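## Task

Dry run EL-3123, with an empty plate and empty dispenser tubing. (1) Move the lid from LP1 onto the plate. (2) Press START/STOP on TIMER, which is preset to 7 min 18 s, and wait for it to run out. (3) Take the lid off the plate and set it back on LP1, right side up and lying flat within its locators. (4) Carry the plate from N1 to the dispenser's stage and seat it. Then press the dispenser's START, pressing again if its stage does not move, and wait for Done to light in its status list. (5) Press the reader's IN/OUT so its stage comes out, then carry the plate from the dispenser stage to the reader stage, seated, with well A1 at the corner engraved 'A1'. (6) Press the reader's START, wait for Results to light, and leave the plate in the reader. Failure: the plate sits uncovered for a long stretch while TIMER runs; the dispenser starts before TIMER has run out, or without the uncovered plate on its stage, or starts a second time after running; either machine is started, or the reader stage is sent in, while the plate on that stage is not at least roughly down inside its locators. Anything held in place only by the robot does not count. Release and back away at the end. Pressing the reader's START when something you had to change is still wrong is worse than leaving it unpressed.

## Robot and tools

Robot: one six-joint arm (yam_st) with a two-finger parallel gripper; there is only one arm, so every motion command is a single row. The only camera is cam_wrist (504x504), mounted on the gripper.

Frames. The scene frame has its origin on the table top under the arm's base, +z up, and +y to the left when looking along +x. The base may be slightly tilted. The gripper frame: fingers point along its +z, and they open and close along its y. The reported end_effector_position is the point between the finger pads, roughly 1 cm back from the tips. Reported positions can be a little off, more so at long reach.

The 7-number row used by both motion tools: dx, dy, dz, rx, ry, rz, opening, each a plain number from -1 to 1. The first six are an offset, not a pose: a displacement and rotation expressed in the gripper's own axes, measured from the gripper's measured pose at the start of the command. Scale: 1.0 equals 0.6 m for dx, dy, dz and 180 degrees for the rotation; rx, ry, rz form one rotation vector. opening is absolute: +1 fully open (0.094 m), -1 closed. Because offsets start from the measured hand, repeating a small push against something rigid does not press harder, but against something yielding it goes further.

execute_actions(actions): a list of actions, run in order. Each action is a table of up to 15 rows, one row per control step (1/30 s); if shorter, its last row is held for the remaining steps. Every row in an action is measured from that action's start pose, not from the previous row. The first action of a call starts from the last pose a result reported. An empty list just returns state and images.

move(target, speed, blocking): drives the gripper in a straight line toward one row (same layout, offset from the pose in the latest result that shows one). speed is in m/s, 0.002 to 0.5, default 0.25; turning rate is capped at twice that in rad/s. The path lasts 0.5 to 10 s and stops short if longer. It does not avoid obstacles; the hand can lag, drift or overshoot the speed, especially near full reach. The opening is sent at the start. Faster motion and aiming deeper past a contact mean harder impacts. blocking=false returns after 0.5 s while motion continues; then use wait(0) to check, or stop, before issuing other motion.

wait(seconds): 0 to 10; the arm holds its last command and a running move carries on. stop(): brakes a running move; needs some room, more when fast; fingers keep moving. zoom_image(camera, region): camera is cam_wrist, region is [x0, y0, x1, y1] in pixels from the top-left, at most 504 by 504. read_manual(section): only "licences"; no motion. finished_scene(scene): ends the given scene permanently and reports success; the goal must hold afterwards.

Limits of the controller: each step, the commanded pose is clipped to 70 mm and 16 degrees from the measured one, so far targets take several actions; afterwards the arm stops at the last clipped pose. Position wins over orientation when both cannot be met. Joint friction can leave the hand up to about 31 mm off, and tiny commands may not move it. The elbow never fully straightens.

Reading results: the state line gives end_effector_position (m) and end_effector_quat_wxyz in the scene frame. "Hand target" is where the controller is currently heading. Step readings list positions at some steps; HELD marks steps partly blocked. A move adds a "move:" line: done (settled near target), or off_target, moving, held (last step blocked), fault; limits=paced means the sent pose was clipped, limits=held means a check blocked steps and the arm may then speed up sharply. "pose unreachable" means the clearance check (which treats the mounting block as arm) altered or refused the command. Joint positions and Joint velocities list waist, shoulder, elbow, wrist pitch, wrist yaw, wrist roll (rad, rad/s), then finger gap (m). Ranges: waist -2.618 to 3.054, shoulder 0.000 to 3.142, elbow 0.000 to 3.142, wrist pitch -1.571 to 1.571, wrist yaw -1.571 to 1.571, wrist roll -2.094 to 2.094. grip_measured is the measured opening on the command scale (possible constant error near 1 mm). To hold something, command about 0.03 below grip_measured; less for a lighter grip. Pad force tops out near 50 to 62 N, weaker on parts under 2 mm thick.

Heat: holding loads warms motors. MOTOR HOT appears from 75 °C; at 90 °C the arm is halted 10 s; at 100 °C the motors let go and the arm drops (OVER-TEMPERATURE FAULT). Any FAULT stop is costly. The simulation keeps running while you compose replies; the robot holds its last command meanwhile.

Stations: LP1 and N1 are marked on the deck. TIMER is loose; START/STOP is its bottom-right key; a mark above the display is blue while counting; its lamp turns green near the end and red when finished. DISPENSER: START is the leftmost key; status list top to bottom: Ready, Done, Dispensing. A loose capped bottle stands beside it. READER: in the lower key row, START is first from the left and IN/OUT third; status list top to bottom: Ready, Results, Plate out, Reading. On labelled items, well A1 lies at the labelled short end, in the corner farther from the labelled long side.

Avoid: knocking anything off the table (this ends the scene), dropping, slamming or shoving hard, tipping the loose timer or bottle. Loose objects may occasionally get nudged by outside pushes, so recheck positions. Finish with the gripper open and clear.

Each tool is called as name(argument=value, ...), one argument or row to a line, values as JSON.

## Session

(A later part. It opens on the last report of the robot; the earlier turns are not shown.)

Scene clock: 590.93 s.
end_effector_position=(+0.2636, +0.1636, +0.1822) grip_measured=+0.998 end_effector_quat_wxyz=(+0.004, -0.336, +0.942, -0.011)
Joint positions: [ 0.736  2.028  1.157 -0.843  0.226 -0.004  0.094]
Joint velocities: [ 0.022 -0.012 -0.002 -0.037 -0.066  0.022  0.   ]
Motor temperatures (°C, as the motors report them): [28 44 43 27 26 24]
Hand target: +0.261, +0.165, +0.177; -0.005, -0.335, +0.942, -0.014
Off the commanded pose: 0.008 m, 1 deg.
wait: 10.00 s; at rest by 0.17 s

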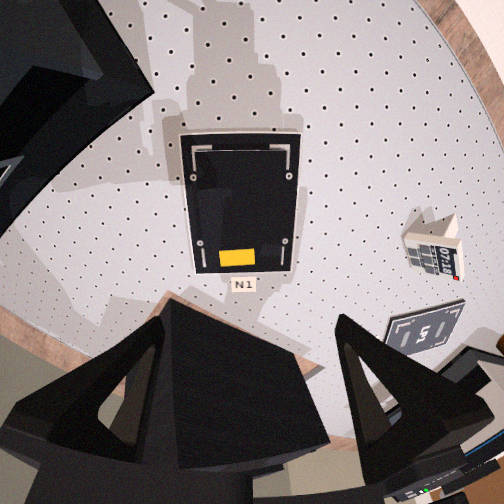

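The lamp is red. Target for the lid grasp is (0.2685, 0.1704, 0.040).

move(
  target=[0,0.006,0.2,-0.01,0,-0.004,1],
  speed=0.1,
)

Scene clock: 595.53 s.
end_effector_position=(+0.2714, +0.1695, +0.0718) grip_measured=+0.998 end_effector_quat_wxyz=(+0.010, -0.341, +0.940, +0.004)
Joint positions: [ 0.654  2.304  1.045 -0.416  0.211 -0.103  0.094]
Joint velocities: [ 0.002  0.007 -0.012  0.022  0.007  0.007  0.001]
Motor temperatures (°C, as the motors report them): [28 44 43 27 26 24]
Hand target: +0.265, +0.165, +0.064; -0.001, -0.342, +0.940, +0.005
Off the commanded pose: 0.014 m, 1 deg.
move: off_target

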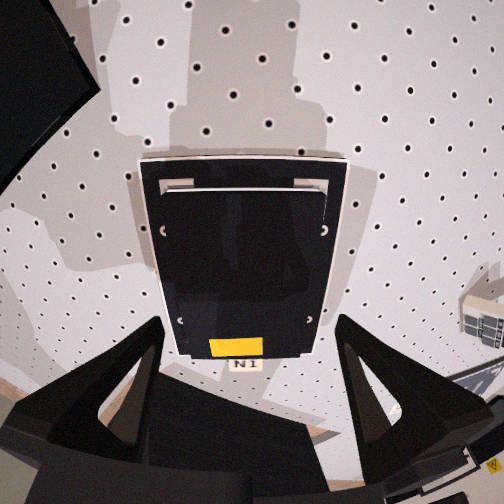

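move(
  target=[0.004,0,0.064,0,0.01,0,1],
  speed=0.03,
)

Scene clock: 600.53 s.
end_effector_position=(+0.2643, +0.1689, +0.0387) grip_measured=+0.998 end_effector_quat_wxyz=(-0.008, -0.343, +0.939, -0.000)
Joint positions: [ 0.642  2.416  1.057 -0.351  0.211 -0.112  0.094]
Joint velocities: [-0.007  0.002  0.017 -0.037  0.037 -0.037 -0.   ]
Motor temperatures (°C, as the motors report them): [28 44 42 27 26 24]
Hand target: +0.271, +0.168, +0.034; -0.005, -0.341, +0.940, -0.001
Off the commanded pose: 0.008 m, 1 deg.
move: done

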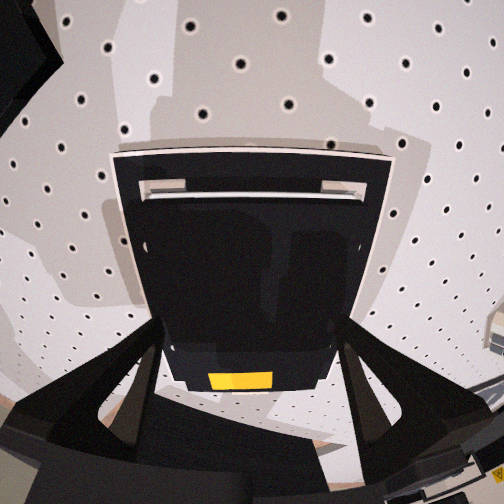

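move(
  target=[0,0,0,0,0,0,0.68],
)

move(
  target=[-0.01,0,-0.22,0,-0.008,0,0.68],
  speed=0.08,
)

Scene clock: 604.33 s.
end_effector_position=(+0.2645, +0.1688, +0.0387) grip_measured=+0.775 end_effector_quat_wxyz=(-0.008, -0.343, +0.939, -0.001)
Joint positions: [ 0.642  2.416  1.057 -0.351  0.212 -0.112  0.083]
Joint velocities: [-0.017  0.007  0.012  0.037  0.051  0.051 -0.   ]
Motor temperatures (°C, as the motors report them): [28 45 42 27 26 24]
Hand target: +0.264, +0.169, +0.039; -0.008, -0.343, +0.939, -0.000
Off the commanded pose: 0.000 m, 0 deg.
move: done

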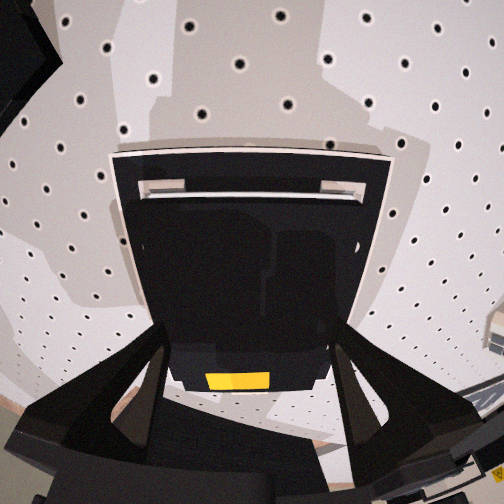

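Scene clock: 606.53 s.
end_effector_position=(+0.2656, +0.1673, +0.1593) grip_measured=+0.775 end_effector_quat_wxyz=(-0.007, -0.344, +0.939, -0.004)
Joint positions: [ 0.717  2.095  1.15  -0.781  0.208 -0.038  0.083]
Joint velocities: [-0.007 -0.012 -0.012 -0.037  0.051 -0.066  0.001]
Motor temperatures (°C, as the motors report them): [28 45 42 27 26 24]
Hand target: +0.268, +0.174, +0.169; +0.004, -0.344, +0.939, +0.002
Off the commanded pose: 0.014 m, 2 deg.
move: off_target

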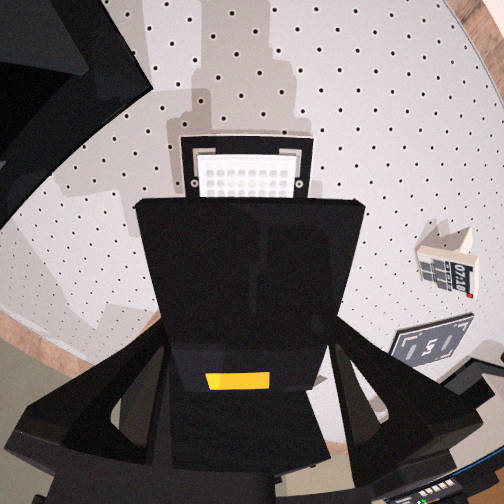

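move(
  target=[0.4,-0.535,0,0,0,0.468,0.68],
)

Scene clock: 613.57 s.
end_effector_position=(+0.2910, -0.2210, +0.1652) grip_measured=+0.775 end_effector_quat_wxyz=(+0.007, +0.368, +0.930, +0.009)
Joint positions: [-0.489  1.834  1.237 -0.819  0.181  0.178  0.083]
Joint velocities: [ 0.022 -0.027  0.002 -0.022 -0.051  0.066  0.   ]
Motor temperatures (°C, as the motors report them): [28 46 42 27 26 24]
Hand target: +0.291, -0.222, +0.162; -0.001, +0.375, +0.927, +0.014
Off the commanded pose: 0.012 m, 2 deg.
move: off_target

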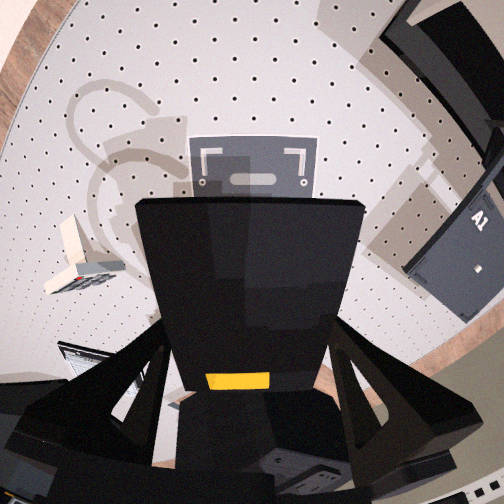

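move(
  target=[0.006,-0.012,0.18,0.01,0.004,0,0.68],
  speed=0.08,
)

Scene clock: 618.50 s.
end_effector_position=(+0.2950, -0.2254, +0.0668) grip_measured=+0.775 end_effector_quat_wxyz=(+0.007, +0.369, +0.929, -0.001)
Joint positions: [-0.54   2.075  1.152 -0.478  0.191  0.128  0.083]
Joint velocities: [-0.012 -0.007  0.012 -0.022 -0.007  0.007 -0.   ]
Motor temperatures (°C, as the motors report them): [28 46 42 27 26 24]
Hand target: +0.286, -0.224, +0.058; -0.004, +0.368, +0.930, -0.002
Off the commanded pose: 0.014 m, 1 deg.
move: off_target

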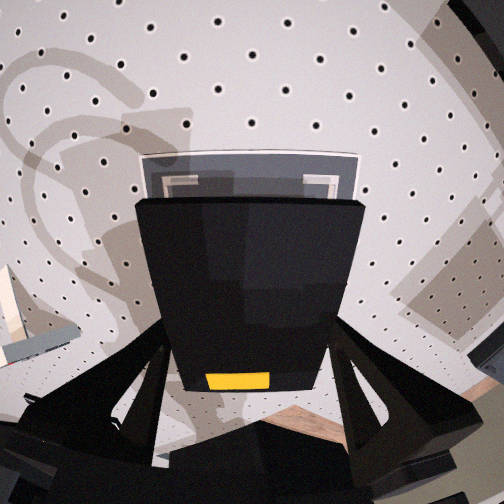

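move(
  target=[0.008,-0.006,0.05,0,0.009,0,0.68],
  speed=0.03,
)

Scene clock: 623.00 s.
end_effector_position=(+0.2900, -0.2224, +0.0431) grip_measured=+0.775 end_effector_quat_wxyz=(-0.006, +0.368, +0.930, +0.002)
Joint positions: [-0.553  2.146  1.152 -0.433  0.19   0.117  0.083]
Joint velocities: [-0.007 -0.022  0.012  0.051  0.022  0.051 -0.001]
Motor temperatures (°C, as the motors report them): [28 47 42 27 26 24]
Hand target: +0.290, -0.225, +0.037; -0.006, +0.369, +0.929, +0.005
Off the commanded pose: 0.007 m, 0 deg.
move: done

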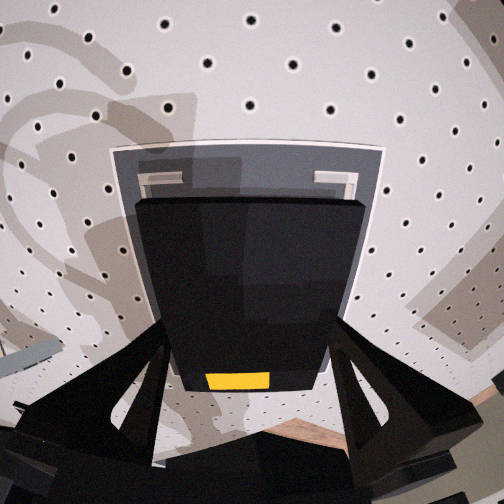

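move(
  target=[0,-0.004,0.036,0,0.002,0,0.68],
  speed=0.015,
)

Scene clock: 628.50 s.
end_effector_position=(+0.2906, -0.2213, +0.0321) grip_measured=+0.775 end_effector_quat_wxyz=(-0.006, +0.366, +0.930, +0.003)
Joint positions: [-0.557  2.179  1.152 -0.399  0.189  0.112  0.083]
Joint velocities: [-0.017 -0.007  0.012  0.051 -0.066 -0.007 -0.   ]
Motor temperatures (°C, as the motors report them): [28 47 42 27 26 24]
Hand target: +0.288, -0.224, +0.022; -0.009, +0.368, +0.930, +0.004
Off the commanded pose: 0.011 m, 0 deg.
move: off_target

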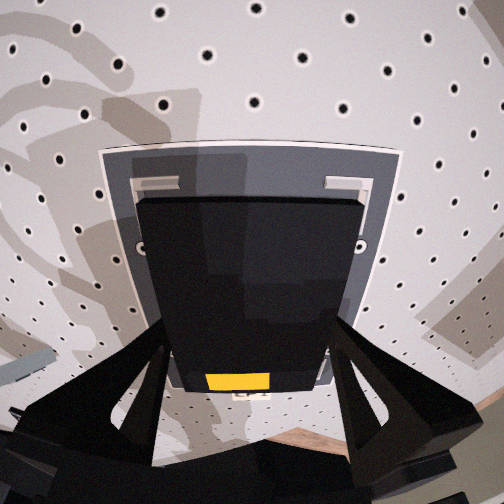

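The lid needs about 3 mm forward; a wrist nudge should do it.

move(
  target=[-0.013,0,0,0,-0.01,0,0.68],
  speed=0.01,
)

Scene clock: 633.10 s.
end_effector_position=(+0.2916, -0.2221, +0.0321) grip_measured=+0.775 end_effector_quat_wxyz=(-0.003, +0.366, +0.930, +0.002)
Joint positions: [-0.557  2.179  1.152 -0.393  0.189  0.111  0.083]
Joint velocities: [ 0.002 -0.017 -0.007  0.066  0.066 -0.037  0.001]
Motor temperatures (°C, as the motors report them): [28 47 42 27 26 24]
Hand target: +0.296, -0.227, +0.032; +0.009, +0.366, +0.930, -0.003
Off the commanded pose: 0.007 m, 1 deg.
move: done

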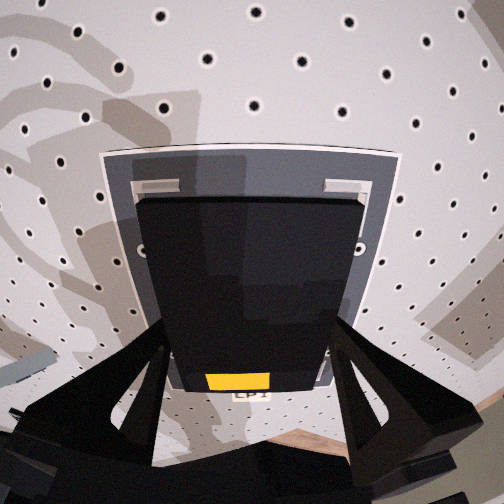

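move(
  target=[-0.013,0,0,0,-0.01,0,0.68],
  speed=0.01,
)

move(
  target=[0,0,0,0,0,0,1],
)

move(
  target=[0.1,0,-0.17,0,0,0,1],
  speed=0.08,
)

zoom_image(
  camera="cam_wrist",
  region=[120,10,380,270],
)

Scene clock: 640.10 s.
end_effector_position=(+0.2920, -0.2227, +0.0321) grip_measured=+0.775 end_effector_quat_wxyz=(-0.002, +0.366, +0.931, +0.001)
Joint positions: [-0.557  2.179  1.152 -0.39   0.19   0.109  0.083]
Joint velocities: [-0.017  0.012 -0.007 -0.007  0.007  0.007 -0.002]
Motor temperatures (°C, as the motors report them): [28 49 41 27 26 24]
Hand target: +0.297, -0.227, +0.032; +0.011, +0.366, +0.930, -0.004
Off the commanded pose: 0.007 m, 2 deg.
move: done

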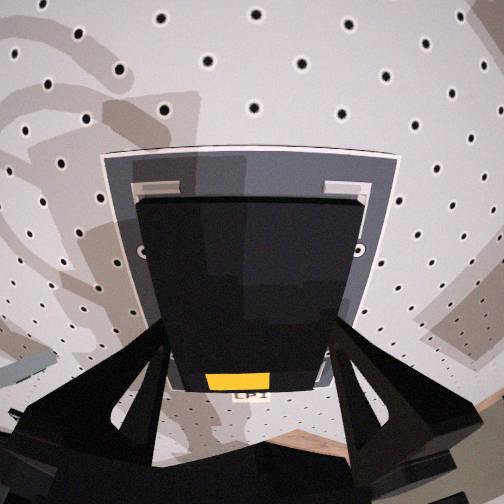

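Scene clock: 640.60 s.
end_effector_position=(+0.2920, -0.2227, +0.0321) grip_measured=+0.998 end_effector_quat_wxyz=(-0.002, +0.366, +0.931, +0.001)
Joint positions: [-0.557  2.179  1.152 -0.391  0.19   0.109  0.094]
Joint velocities: [ 0.017  0.002 -0.002  0.11  -0.081 -0.007  0.   ]
Motor temperatures (°C, as the motors report them): [28 49 41 27 26 24]
Hand target: +0.292, -0.223, +0.032; -0.002, +0.366, +0.931, +0.001
Off the commanded pose: 0.000 m, 0 deg.
move: done

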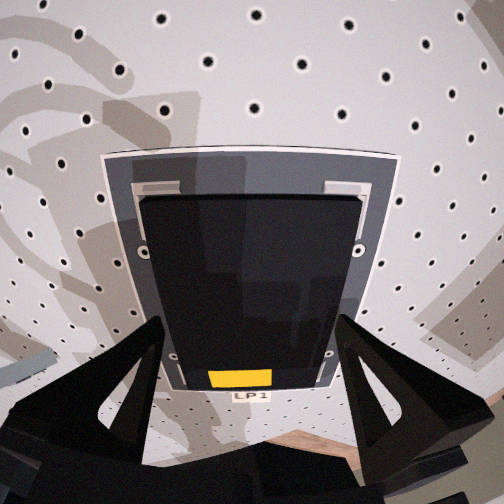

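Scene clock: 642.57 s.
end_effector_position=(+0.2529, -0.1864, +0.1296) grip_measured=+0.998 end_effector_quat_wxyz=(+0.003, +0.368, +0.930, +0.001)
Joint positions: [-0.476  1.758  0.947 -0.613  0.2    0.193  0.094]
Joint velocities: [ 0.002  0.002 -0.022 -0.051 -0.095 -0.022 -0.   ]
Motor temperatures (°C, as the motors report them): [28 49 41 27 26 24]
Hand target: +0.247, -0.180, +0.132; -0.003, +0.365, +0.931, -0.001
Off the commanded pose: 0.008 m, 1 deg.
move: done

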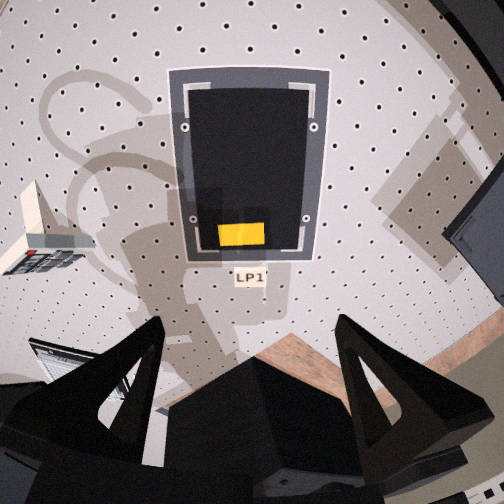

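Region (120, 10, 380, 270) of cam_wrist's 504x504 image, scaled by 1.938, with more detail than that image has.

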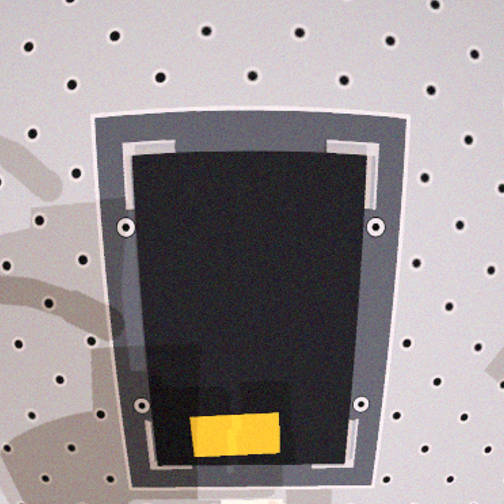

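move(
  target=[0,-0.05,-0.2,0,0,0.3,1],
)

Scene clock: 651.43 s.
end_effector_position=(+0.2318, -0.2001, +0.2405) grip_measured=+0.998 end_effector_quat_wxyz=(-0.008, +0.741, +0.672, -0.001)
Joint positions: [-0.476  1.53   1.173 -1.087  0.2    1.112  0.094]
Joint velocities: [-0.007 -0.002 -0.012  0.007 -0.037  0.066 -0.   ]
Motor temperatures (°C, as the motors report them): [28 49 41 27 26 24]
Hand target: +0.232, -0.205, +0.249; +0.002, +0.750, +0.662, +0.002
Off the commanded pose: 0.012 m, 2 deg.
move: off_target

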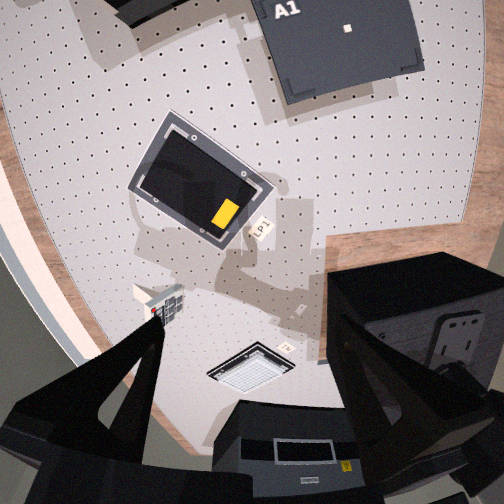

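move(
  target=[-0.28,-0.13,0,0,0,0.415,1],
)

Scene clock: 658.37 s.
end_effector_position=(+0.1423, -0.3558, +0.2452) grip_measured=+0.998 end_effector_quat_wxyz=(+0.001, +0.996, +0.093, +0.005)
Joint positions: [-1.058  1.682  1.487 -1.141  0.083  1.816  0.094]
Joint velocities: [-0.012 -0.007 -0.007 -0.007 -0.022  0.022 -0.   ]
Motor temperatures (°C, as the motors report them): [28 49 42 27 26 24]
Hand target: +0.141, -0.358, +0.242; -0.007, +0.997, +0.083, +0.005
Off the commanded pose: 0.008 m, 2 deg.
move: done

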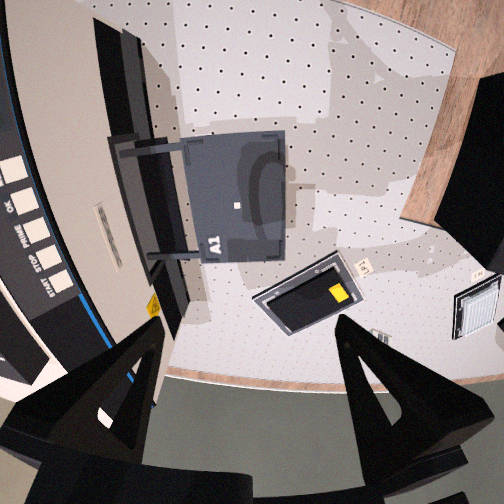

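move(
  target=[0.3,-0.46,0,0,0,-0.6,1],
  speed=0.4,
)

Scene clock: 670.23 s.
end_effector_position=(+0.2540, -0.0574, +0.2356) grip_measured=+0.999 end_effector_quat_wxyz=(-0.011, +0.516, +0.856, -0.015)
Joint positions: [ 0.077  1.556  1.036 -1.075  0.261  1.1    0.094]
Joint velocities: [-0.002 -0.007  0.002 -0.051  0.037 -0.007 -0.   ]
Motor temperatures (°C, as the motors report them): [28 48 43 27 26 24]
Hand target: +0.261, -0.056, +0.236; -0.004, +0.508, +0.861, -0.016
Off the commanded pose: 0.019 m, 3 deg.
move: off_target

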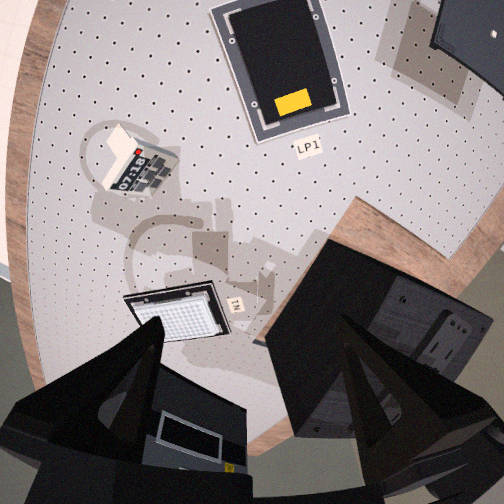

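move(
  target=[0.333,0.195,0.17,0,0,-0.573,1],
  speed=0.3,
)

Scene clock: 677.97 s.
end_effector_position=(+0.2602, +0.1555, +0.1285) grip_measured=+0.999 end_effector_quat_wxyz=(-0.029, -0.340, +0.940, -0.016)
Joint positions: [ 0.684  2.162  1.109 -0.715  0.222 -0.052  0.094]
Joint velocities: [-0.007  0.002 -0.007  0.037 -0.022  0.022 -0.   ]
Motor temperatures (°C, as the motors report them): [28 47 43 27 26 24]
Hand target: +0.263, +0.163, +0.127; -0.025, -0.349, +0.937, -0.011
Off the commanded pose: 0.017 m, 2 deg.
move: off_target

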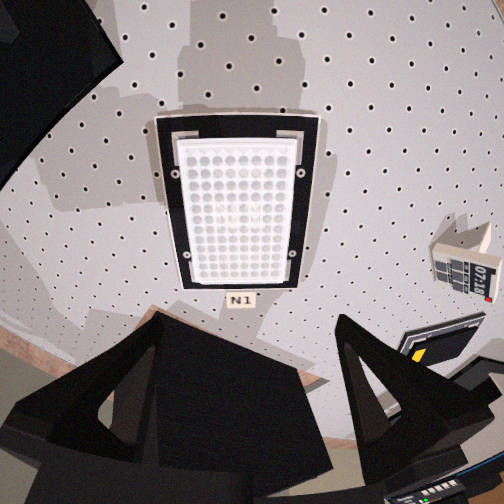

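move(
  target=[-0.01,0.01,0.12,-0.004,-0.016,0,1],
  speed=0.08,
)

Scene clock: 682.43 s.
end_effector_position=(+0.2659, +0.1660, +0.0654) grip_measured=+0.999 end_effector_quat_wxyz=(+0.005, -0.340, +0.941, -0.002)
Joint positions: [ 0.654  2.316  1.026 -0.398  0.218 -0.097  0.094]
Joint velocities: [-0.007 -0.007  0.002  0.007 -0.022  0.066  0.001]
Motor temperatures (°C, as the motors report them): [28 47 43 27 26 24]
Hand target: +0.259, +0.161, +0.057; -0.007, -0.340, +0.940, -0.000
Off the commanded pose: 0.013 m, 1 deg.
move: off_target

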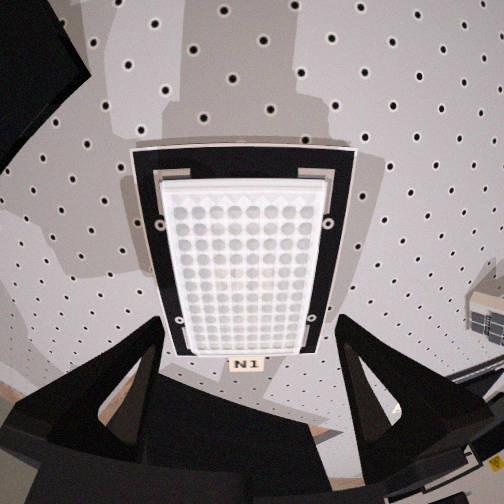

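move(
  target=[0,-0.002,0.057,0,0.005,0,1],
  speed=0.03,
)

Scene clock: 687.13 s.
end_effector_position=(+0.2591, +0.1641, +0.0359) grip_measured=+0.999 end_effector_quat_wxyz=(-0.008, -0.342, +0.940, -0.004)
Joint positions: [ 0.64   2.412  1.026 -0.327  0.218 -0.111  0.094]
Joint velocities: [-0.007 -0.007  0.002  0.007 -0.066 -0.037 -0.   ]
Motor temperatures (°C, as the motors report them): [28 47 42 27 26 24]
Hand target: +0.268, +0.165, +0.032; -0.002, -0.339, +0.941, -0.004
Off the commanded pose: 0.009 m, 1 deg.
move: done

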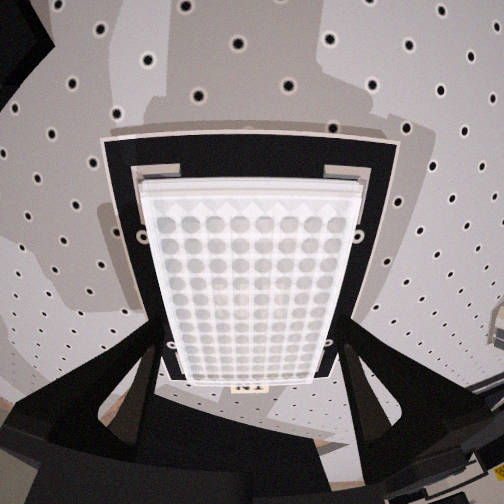

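move(
  target=[0,0,0,0,0,0,0.65],
)

move(
  target=[-0.01,0,-0.33,0,-0.008,0,0.65],
  speed=0.1,
)

Scene clock: 690.17 s.
end_effector_position=(+0.2597, +0.1643, +0.0359) grip_measured=+0.693 end_effector_quat_wxyz=(-0.007, -0.342, +0.940, -0.004)
Joint positions: [ 0.64   2.412  1.026 -0.325  0.219 -0.112  0.08 ]
Joint velocities: [ 0.002 -0.012  0.007 -0.022  0.037 -0.037 -0.   ]
Motor temperatures (°C, as the motors report them): [28 47 42 27 26 24]
Hand target: +0.259, +0.164, +0.036; -0.008, -0.342, +0.940, -0.004
Off the commanded pose: 0.001 m, 0 deg.
move: done

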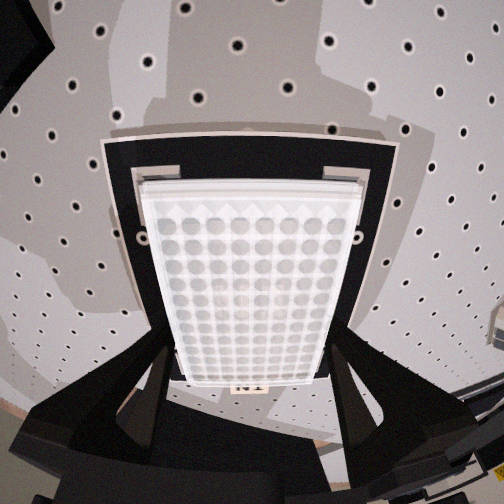

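Scene clock: 692.73 s.
end_effector_position=(+0.2615, +0.1658, +0.2216) grip_measured=+0.693 end_effector_quat_wxyz=(-0.006, -0.343, +0.939, -0.009)
Joint positions: [ 0.763  1.985  1.266 -1.019  0.21   0.011  0.08 ]
Joint velocities: [ 0.002  0.007 -0.002 -0.051 -0.022 -0.037 -0.   ]
Motor temperatures (°C, as the motors report them): [28 48 42 27 26 24]
Hand target: +0.262, +0.171, +0.232; +0.004, -0.343, +0.939, -0.002
Off the commanded pose: 0.014 m, 2 deg.
move: off_target

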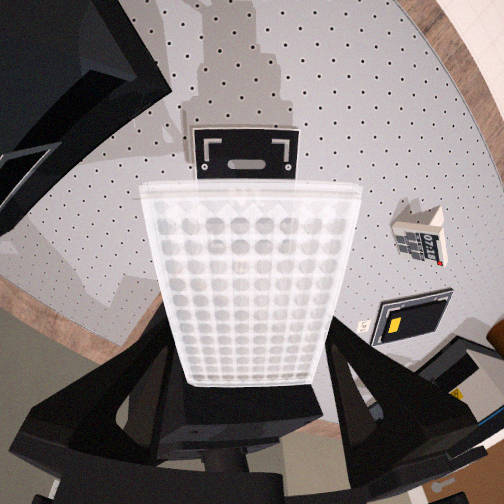

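move(
  target=[0.273,-0.35,-0.03,0,0,0.556,0.62],
  speed=0.3,
)

Scene clock: 698.60 s.
end_effector_position=(+0.2678, -0.0881, +0.2339) grip_measured=+0.693 end_effector_quat_wxyz=(-0.013, +0.486, +0.874, -0.004)
Joint positions: [-0.048  1.591  1.101 -1.064  0.24   0.899  0.08 ]
Joint velocities: [-0.012  0.012  0.032 -0.051  0.022  0.022  0.   ]
Motor temperatures (°C, as the motors report them): [28 48 42 27 26 24]
Hand target: +0.271, -0.093, +0.243; -0.002, +0.499, +0.867, +0.004
Off the commanded pose: 0.017 m, 3 deg.
move: off_target

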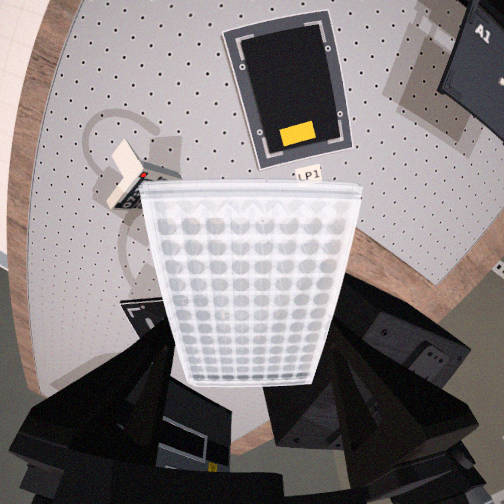

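move(
  target=[-0.28,-0.448,0,0,0,0.6,0.62],
  speed=0.25,
)

Scene clock: 706.13 s.
end_effector_position=(+0.1343, -0.3658, +0.2385) grip_measured=+0.693 end_effector_quat_wxyz=(-0.004, +0.992, +0.128, +0.004)
Joint positions: [-1.095  1.717  1.512 -1.138  0.074  1.711  0.08 ]
Joint velocities: [ 0.012  0.012  0.007  0.037 -0.095  0.037  0.   ]
Motor temperatures (°C, as the motors report them): [28 48 43 27 26 24]
Hand target: +0.133, -0.368, +0.236; -0.011, +0.993, +0.118, +0.005
Off the commanded pose: 0.010 m, 2 deg.
move: done

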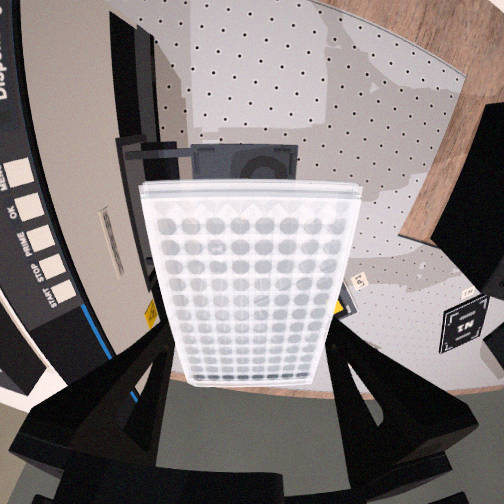

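move(
  target=[-0.004,0,0.17,0,0,0,0.62],
  speed=0.08,
)

Scene clock: 710.50 s.
end_effector_position=(+0.1363, -0.3702, +0.1457) grip_measured=+0.693 end_effector_quat_wxyz=(+0.005, +0.992, +0.129, +0.004)
Joint positions: [-1.115  1.845  1.306 -0.787  0.073  1.689  0.08 ]
Joint velocities: [-0.007 -0.012  0.002  0.007  0.022 -0.037  0.   ]
Motor temperatures (°C, as the motors report them): [28 48 43 27 26 24]
Hand target: +0.132, -0.367, +0.137; -0.004, +0.992, +0.128, +0.004
Off the commanded pose: 0.011 m, 1 deg.
move: off_target

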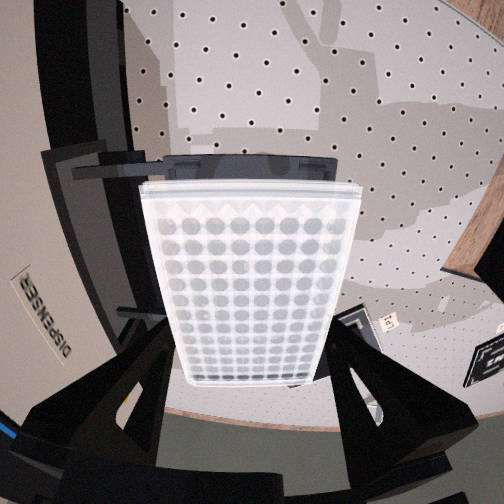

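move(
  target=[0,-0.008,0.055,0.006,0,0,0.62],
  speed=0.03,
)

zoom_image(
  camera="cam_wrist",
  region=[100,130,400,260],
)

Scene clock: 717.17 s.
end_effector_position=(+0.1388, -0.3718, +0.1234) grip_measured=+0.693 end_effector_quat_wxyz=(+0.007, +0.992, +0.129, +0.005)
Joint positions: [-1.115  1.895  1.284 -0.71   0.073  1.689  0.08 ]
Joint velocities: [-0.002  0.017  0.022 -0.022 -0.022 -0.007 -0.001]
Motor temperatures (°C, as the motors report them): [28 48 42 27 26 24]
Hand target: +0.135, -0.366, +0.113; -0.004, +0.992, +0.129, +0.003
Off the commanded pose: 0.013 m, 1 deg.
move: off_target

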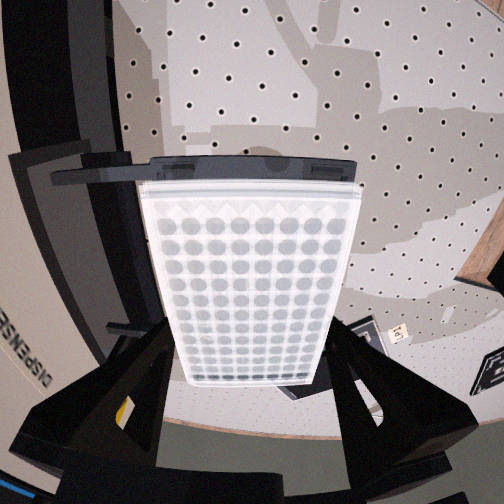

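Region (100, 130, 400, 260) of cam_wrist's 504x504 image, scaled by 1.680, with more detail than that image has; it fills the top 218 rows of this view, and the rest is white.

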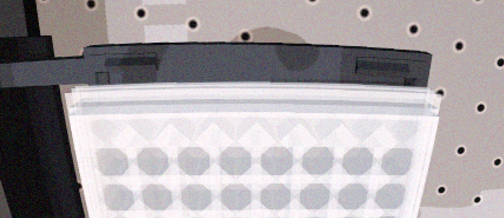

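move(
  target=[0,-0.006,0.033,0.01,0,0.004,0.62],
  speed=0.02,
)

zoom_image(
  camera="cam_wrist",
  region=[100,130,400,260],
)

Scene clock: 722.90 s.
end_effector_position=(+0.1383, -0.3676, +0.1098) grip_measured=+0.693 end_effector_quat_wxyz=(-0.007, +0.992, +0.130, +0.001)
Joint positions: [-1.115  1.934  1.284 -0.699  0.073  1.689  0.08 ]
Joint velocities: [-0.002 -0.007 -0.012  0.051 -0.022  0.022 -0.   ]
Motor temperatures (°C, as the motors report them): [28 49 42 27 26 24]
Hand target: +0.138, -0.369, +0.104; -0.009, +0.992, +0.122, +0.003
Off the commanded pose: 0.006 m, 1 deg.
move: done

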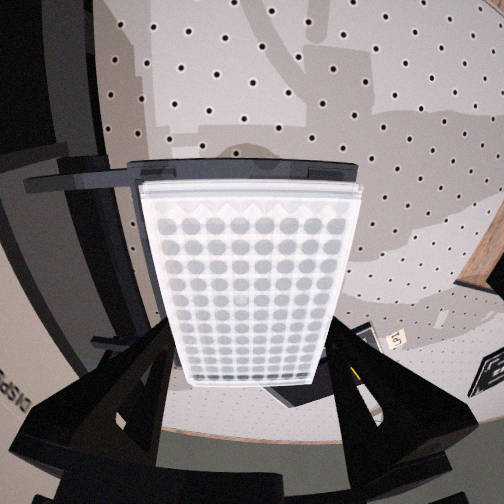

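Region (100, 130, 400, 260) of cam_wrist's 504x504 image, scaled by 1.680, with more detail than that image has; it fills the top 218 rows of this view, and the rest is white.

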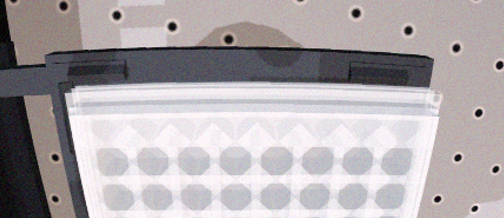

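execute_actions(
  actions=[],
)

Scene clock: 737.77 s.
end_effector_position=(+0.1384, -0.3678, +0.1098) grip_measured=+0.693 end_effector_quat_wxyz=(-0.007, +0.992, +0.130, +0.001)
Joint positions: [-1.115  1.934  1.284 -0.698  0.073  1.689  0.08 ]
Joint velocities: [-0.012  0.002 -0.002 -0.007 -0.081 -0.066  0.001]
Motor temperatures (°C, as the motors report them): [28 49 42 27 26 24]
Hand target: +0.138, -0.369, +0.104; -0.009, +0.992, +0.122, +0.003
Off the commanded pose: 0.006 m, 1 deg.

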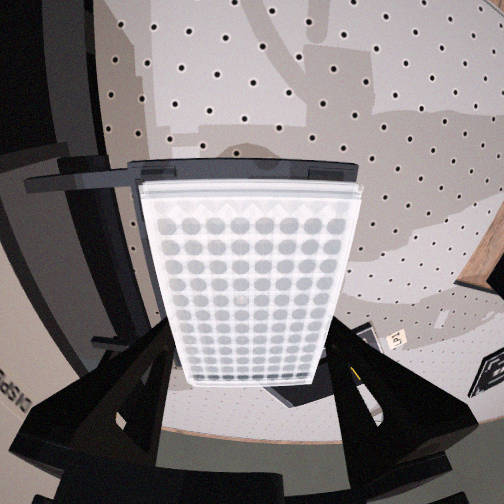

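move(
  target=[0,0.01,0,-0.008,0,0,0.62],
  speed=0.01,
)

Scene clock: 741.70 s.
end_effector_position=(+0.1396, -0.3708, +0.1098) grip_measured=+0.693 end_effector_quat_wxyz=(-0.000, +0.992, +0.129, +0.003)
Joint positions: [-1.115  1.934  1.284 -0.685  0.073  1.689  0.08 ]
Joint velocities: [-0.007 -0.022  0.012 -0.022  0.095 -0.007 -0.   ]
Motor temperatures (°C, as the motors report them): [28 50 42 27 26 24]
Hand target: +0.140, -0.374, +0.110; +0.006, +0.992, +0.130, +0.003
Off the commanded pose: 0.003 m, 1 deg.
move: done

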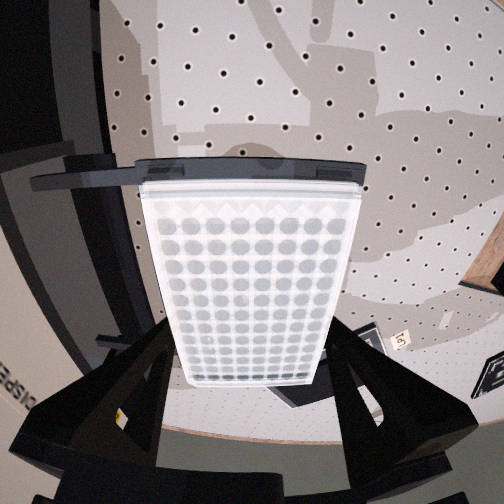

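move(
  target=[0,-0.004,0.022,0.004,0,0,0.62],
  speed=0.01,
)

Scene clock: 754.47 s.
end_effector_position=(+0.1405, -0.3720, +0.1051) grip_measured=+0.693 end_effector_quat_wxyz=(+0.001, +0.992, +0.129, +0.003)
Joint positions: [-1.115  1.948  1.284 -0.669  0.073  1.689  0.08 ]
Joint velocities: [-0.017 -0.007 -0.007  0.051 -0.037 -0.066  0.001]
Motor temperatures (°C, as the motors report them): [27 51 42 27 26 24]
Hand target: +0.139, -0.369, +0.097; -0.006, +0.992, +0.129, +0.002
Off the commanded pose: 0.009 m, 1 deg.
move: done

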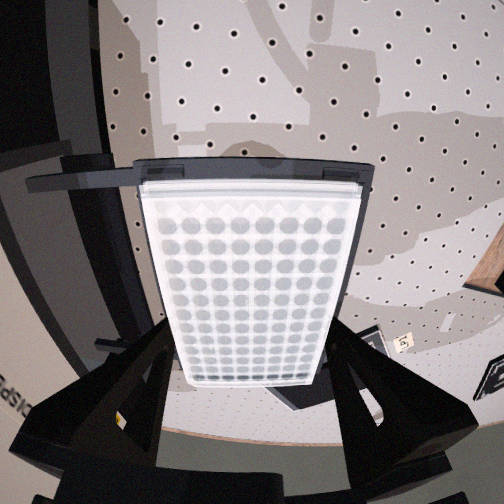

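Stage centre is now ~3 px right; descending with an inward bias.

move(
  target=[0,-0.01,0.018,0.009,0,0,0.62],
  speed=0.01,
)

Scene clock: 758.87 s.
end_effector_position=(+0.1405, -0.3720, +0.1051) grip_measured=+0.693 end_effector_quat_wxyz=(+0.001, +0.992, +0.129, +0.003)
Joint positions: [-1.115  1.948  1.284 -0.669  0.073  1.689  0.08 ]
Joint velocities: [-0.012 -0.007  0.012 -0.081  0.051 -0.051 -0.001]
Motor temperatures (°C, as the motors report them): [27 51 42 27 26 24]
Hand target: +0.139, -0.366, +0.095; -0.013, +0.992, +0.129, +0.002
Off the commanded pose: 0.012 m, 2 deg.
move: off_target

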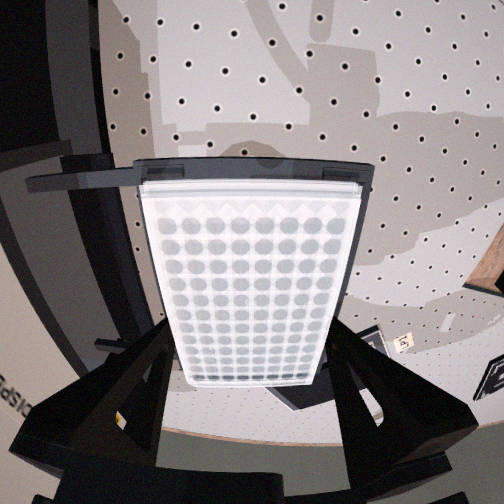

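move(
  target=[0,0,0,0,0,0,1],
  speed=0.01,
)

move(
  target=[0.08,0.012,-0.13,0,0,0,1],
  speed=0.04,
)

Scene clock: 762.70 s.
end_effector_position=(+0.1407, -0.3725, +0.1051) grip_measured=+0.998 end_effector_quat_wxyz=(+0.002, +0.992, +0.129, +0.004)
Joint positions: [-1.115  1.948  1.284 -0.667  0.073  1.689  0.094]
Joint velocities: [-0.017 -0.002 -0.007 -0.007  0.022 -0.007  0.001]
Motor temperatures (°C, as the motors report them): [27 51 41 27 26 24]
Hand target: +0.140, -0.372, +0.105; +0.001, +0.992, +0.129, +0.003
Off the commanded pose: 0.001 m, 0 deg.
move: done

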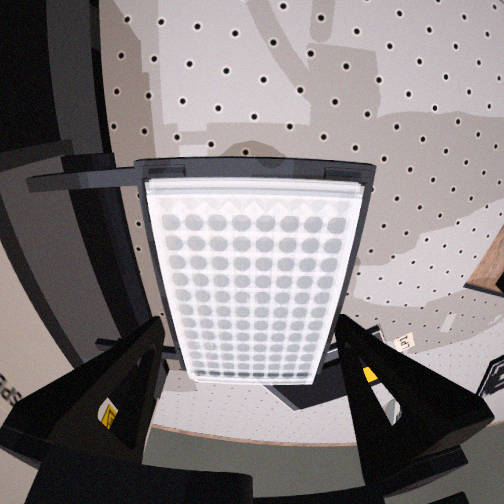

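Scene clock: 765.43 s.
end_effector_position=(+0.1832, -0.3619, +0.1702) grip_measured=+0.998 end_effector_quat_wxyz=(-0.012, +0.991, +0.130, -0.002)
Joint positions: [-0.98   1.886  1.461 -0.948  0.105  1.822  0.094]
Joint velocities: [ 0.007  0.007 -0.012 -0.022  0.066 -0.081 -0.002]
Motor temperatures (°C, as the motors report them): [27 52 42 27 26 24]
Hand target: +0.188, -0.366, +0.182; +0.002, +0.992, +0.130, +0.001
Off the commanded pose: 0.015 m, 2 deg.
move: off_target

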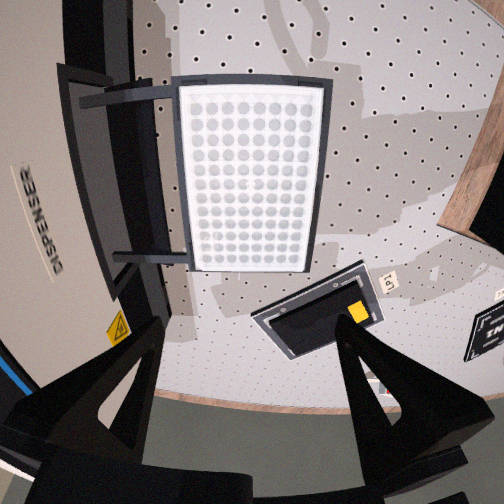

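zoom_image(
  camera="cam_wrist",
  region=[150,60,350,290],
)

Region (150, 60, 350, 290) of cam_wrist's 504x504 image, scaled by 2.191, with more detail than that image has; it fills the left 438 columns of this view, and the rest is white.

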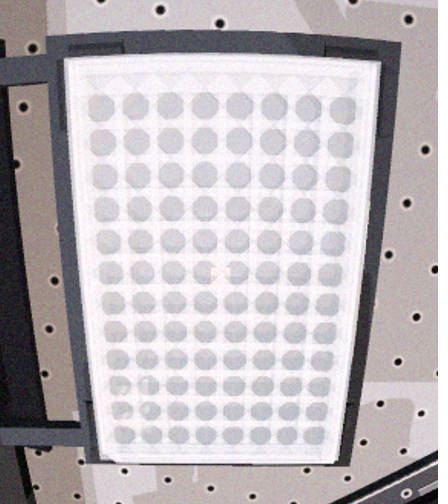

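move(
  target=[0.1,-0.03,-0.03,0,0,0,1],
  speed=0.08,
)

zoom_image(
  camera="cam_wrist",
  region=[100,0,400,300],
)

Scene clock: 776.77 s.
end_effector_position=(+0.2324, -0.3284, +0.1842) grip_measured=+0.998 end_effector_quat_wxyz=(-0.014, +0.991, +0.132, -0.003)
Joint positions: [-0.812  1.886  1.487 -0.999  0.136  1.984  0.094]
Joint velocities: [-0.012 -0.012 -0.007  0.022  0.007  0.066 -0.   ]
Motor temperatures (°C, as the motors report them): [28 55 43 27 26 24]
Hand target: +0.236, -0.330, +0.187; -0.011, +0.991, +0.131, -0.005
Off the commanded pose: 0.006 m, 0 deg.
move: done

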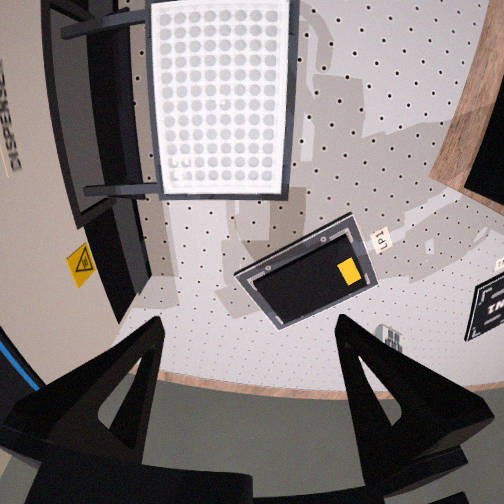

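Region (100, 0, 400, 300) of cam_wrist's 504x504 image, scaled by 1.680, with more detail than that image has.

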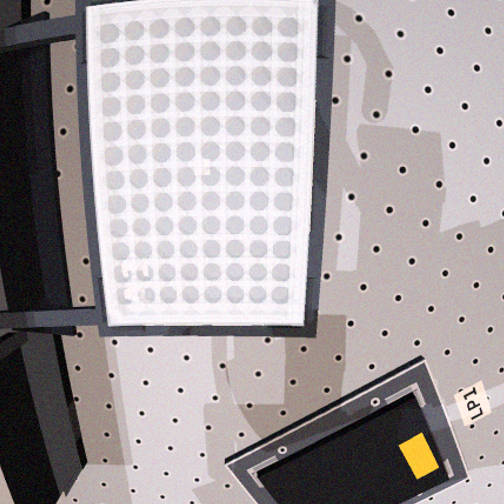

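move(
  target=[-0.07,-0.12,-0.15,0,0,-0.5,-1],
  speed=0.2,
)

move(
  target=[0,0,0,0,-0.3,0,-1],
  speed=0.2,
)

Scene clock: 786.33 s.
end_effector_position=(+0.1761, -0.2788, +0.2724) grip_measured=-0.997 end_effector_quat_wxyz=(-0.009, +0.619, +0.786, +0.006)
Joint positions: [-0.812  1.523  1.361 -1.229  0.137  0.441  0.   ]
Joint velocities: [-0.002 -0.002 -0.012  0.066 -0.022  0.037 -0.   ]
Motor temperatures (°C, as the motors report them): [28 55 43 27 26 24]
Hand target: +0.174, -0.270, +0.274; -0.013, +0.607, +0.794, +0.008
Off the commanded pose: 0.008 m, 2 deg.
move: done

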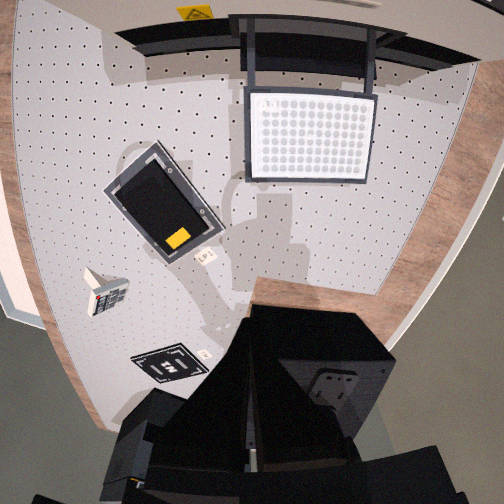

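Scene clock: 789.43 s.
end_effector_position=(+0.1776, -0.2846, +0.2677) grip_measured=-0.997 end_effector_quat_wxyz=(+0.344, +0.551, +0.708, -0.278)
Joint positions: [-0.544  0.965  0.442 -0.014  0.675  0.294  0.   ]
Joint velocities: [-0.007 -0.007 -0.002  0.081 -0.051  0.007 -0.001]
Motor temperatures (°C, as the motors report them): [28 54 43 27 26 24]
Hand target: +0.177, -0.281, +0.268; +0.350, +0.545, +0.709, -0.280
Off the commanded pose: 0.008 m, 1 deg.
move: done

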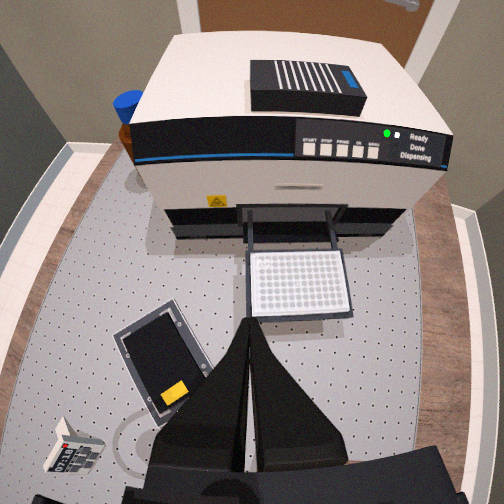

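move(
  target=[-0.11,-0.1,0.13,0,0,0,-1],
  speed=0.12,
)

Scene clock: 794.57 s.
end_effector_position=(+0.1431, -0.3894, +0.2741) grip_measured=-0.997 end_effector_quat_wxyz=(+0.346, +0.557, +0.705, -0.270)
Joint positions: [-1.012  1.182  0.652  0.096  0.25   0.071  0.   ]
Joint velocities: [-0.002 -0.002 -0.002  0.081 -0.051  0.022 -0.   ]
Motor temperatures (°C, as the motors report them): [28 53 43 29 26 24]
Hand target: +0.143, -0.396, +0.275; +0.347, +0.555, +0.705, -0.272
Off the commanded pose: 0.009 m, 1 deg.
move: done

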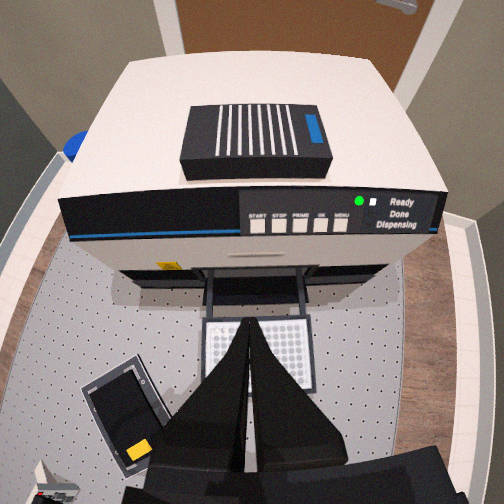

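move(
  target=[-0.025,-0.014,0.1,0,0,0,-1],
  speed=0.08,
)

Scene clock: 799.37 s.
end_effector_position=(+0.1489, -0.4389, +0.2501) grip_measured=-0.997 end_effector_quat_wxyz=(+0.345, +0.559, +0.706, -0.265)
Joint positions: [-1.086  1.422  0.782  0.206  0.178  0.046  0.   ]
Joint velocities: [-0.002 -0.002  0.002  0.022  0.066 -0.066  0.   ]
Motor temperatures (°C, as the motors report them): [28 51 43 30 26 24]
Hand target: +0.147, -0.446, +0.251; +0.347, +0.557, +0.705, -0.269
Off the commanded pose: 0.008 m, 1 deg.
move: done

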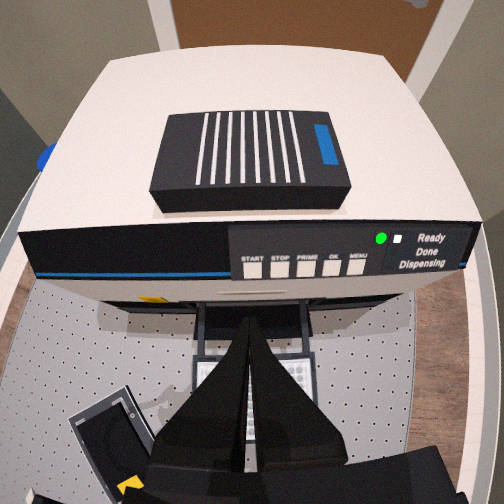

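move(
  target=[0,-0.002,0.065,0,0,0,-1],
  speed=0.04,
)

Scene clock: 804.40 s.
end_effector_position=(+0.1568, -0.4607, +0.2263) grip_measured=-0.997 end_effector_quat_wxyz=(+0.342, +0.560, +0.708, -0.260)
Joint positions: [-1.1    1.565  0.846  0.273  0.16   0.045  0.   ]
Joint velocities: [-0.002  0.022  0.007  0.022  0.007 -0.022 -0.   ]
Motor temperatures (°C, as the motors report them): [28 50 44 31 26 24]
Hand target: +0.155, -0.469, +0.227; +0.345, +0.559, +0.706, -0.265
Off the commanded pose: 0.008 m, 1 deg.
move: done

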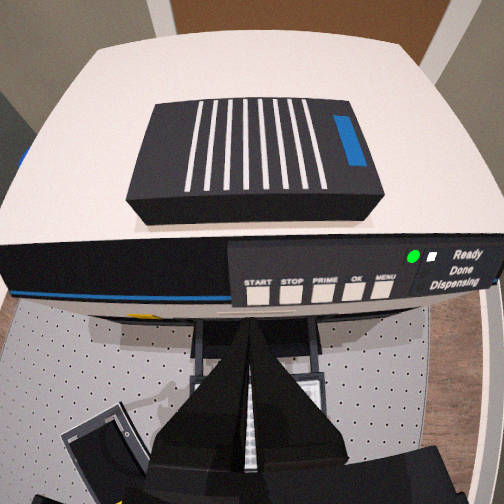

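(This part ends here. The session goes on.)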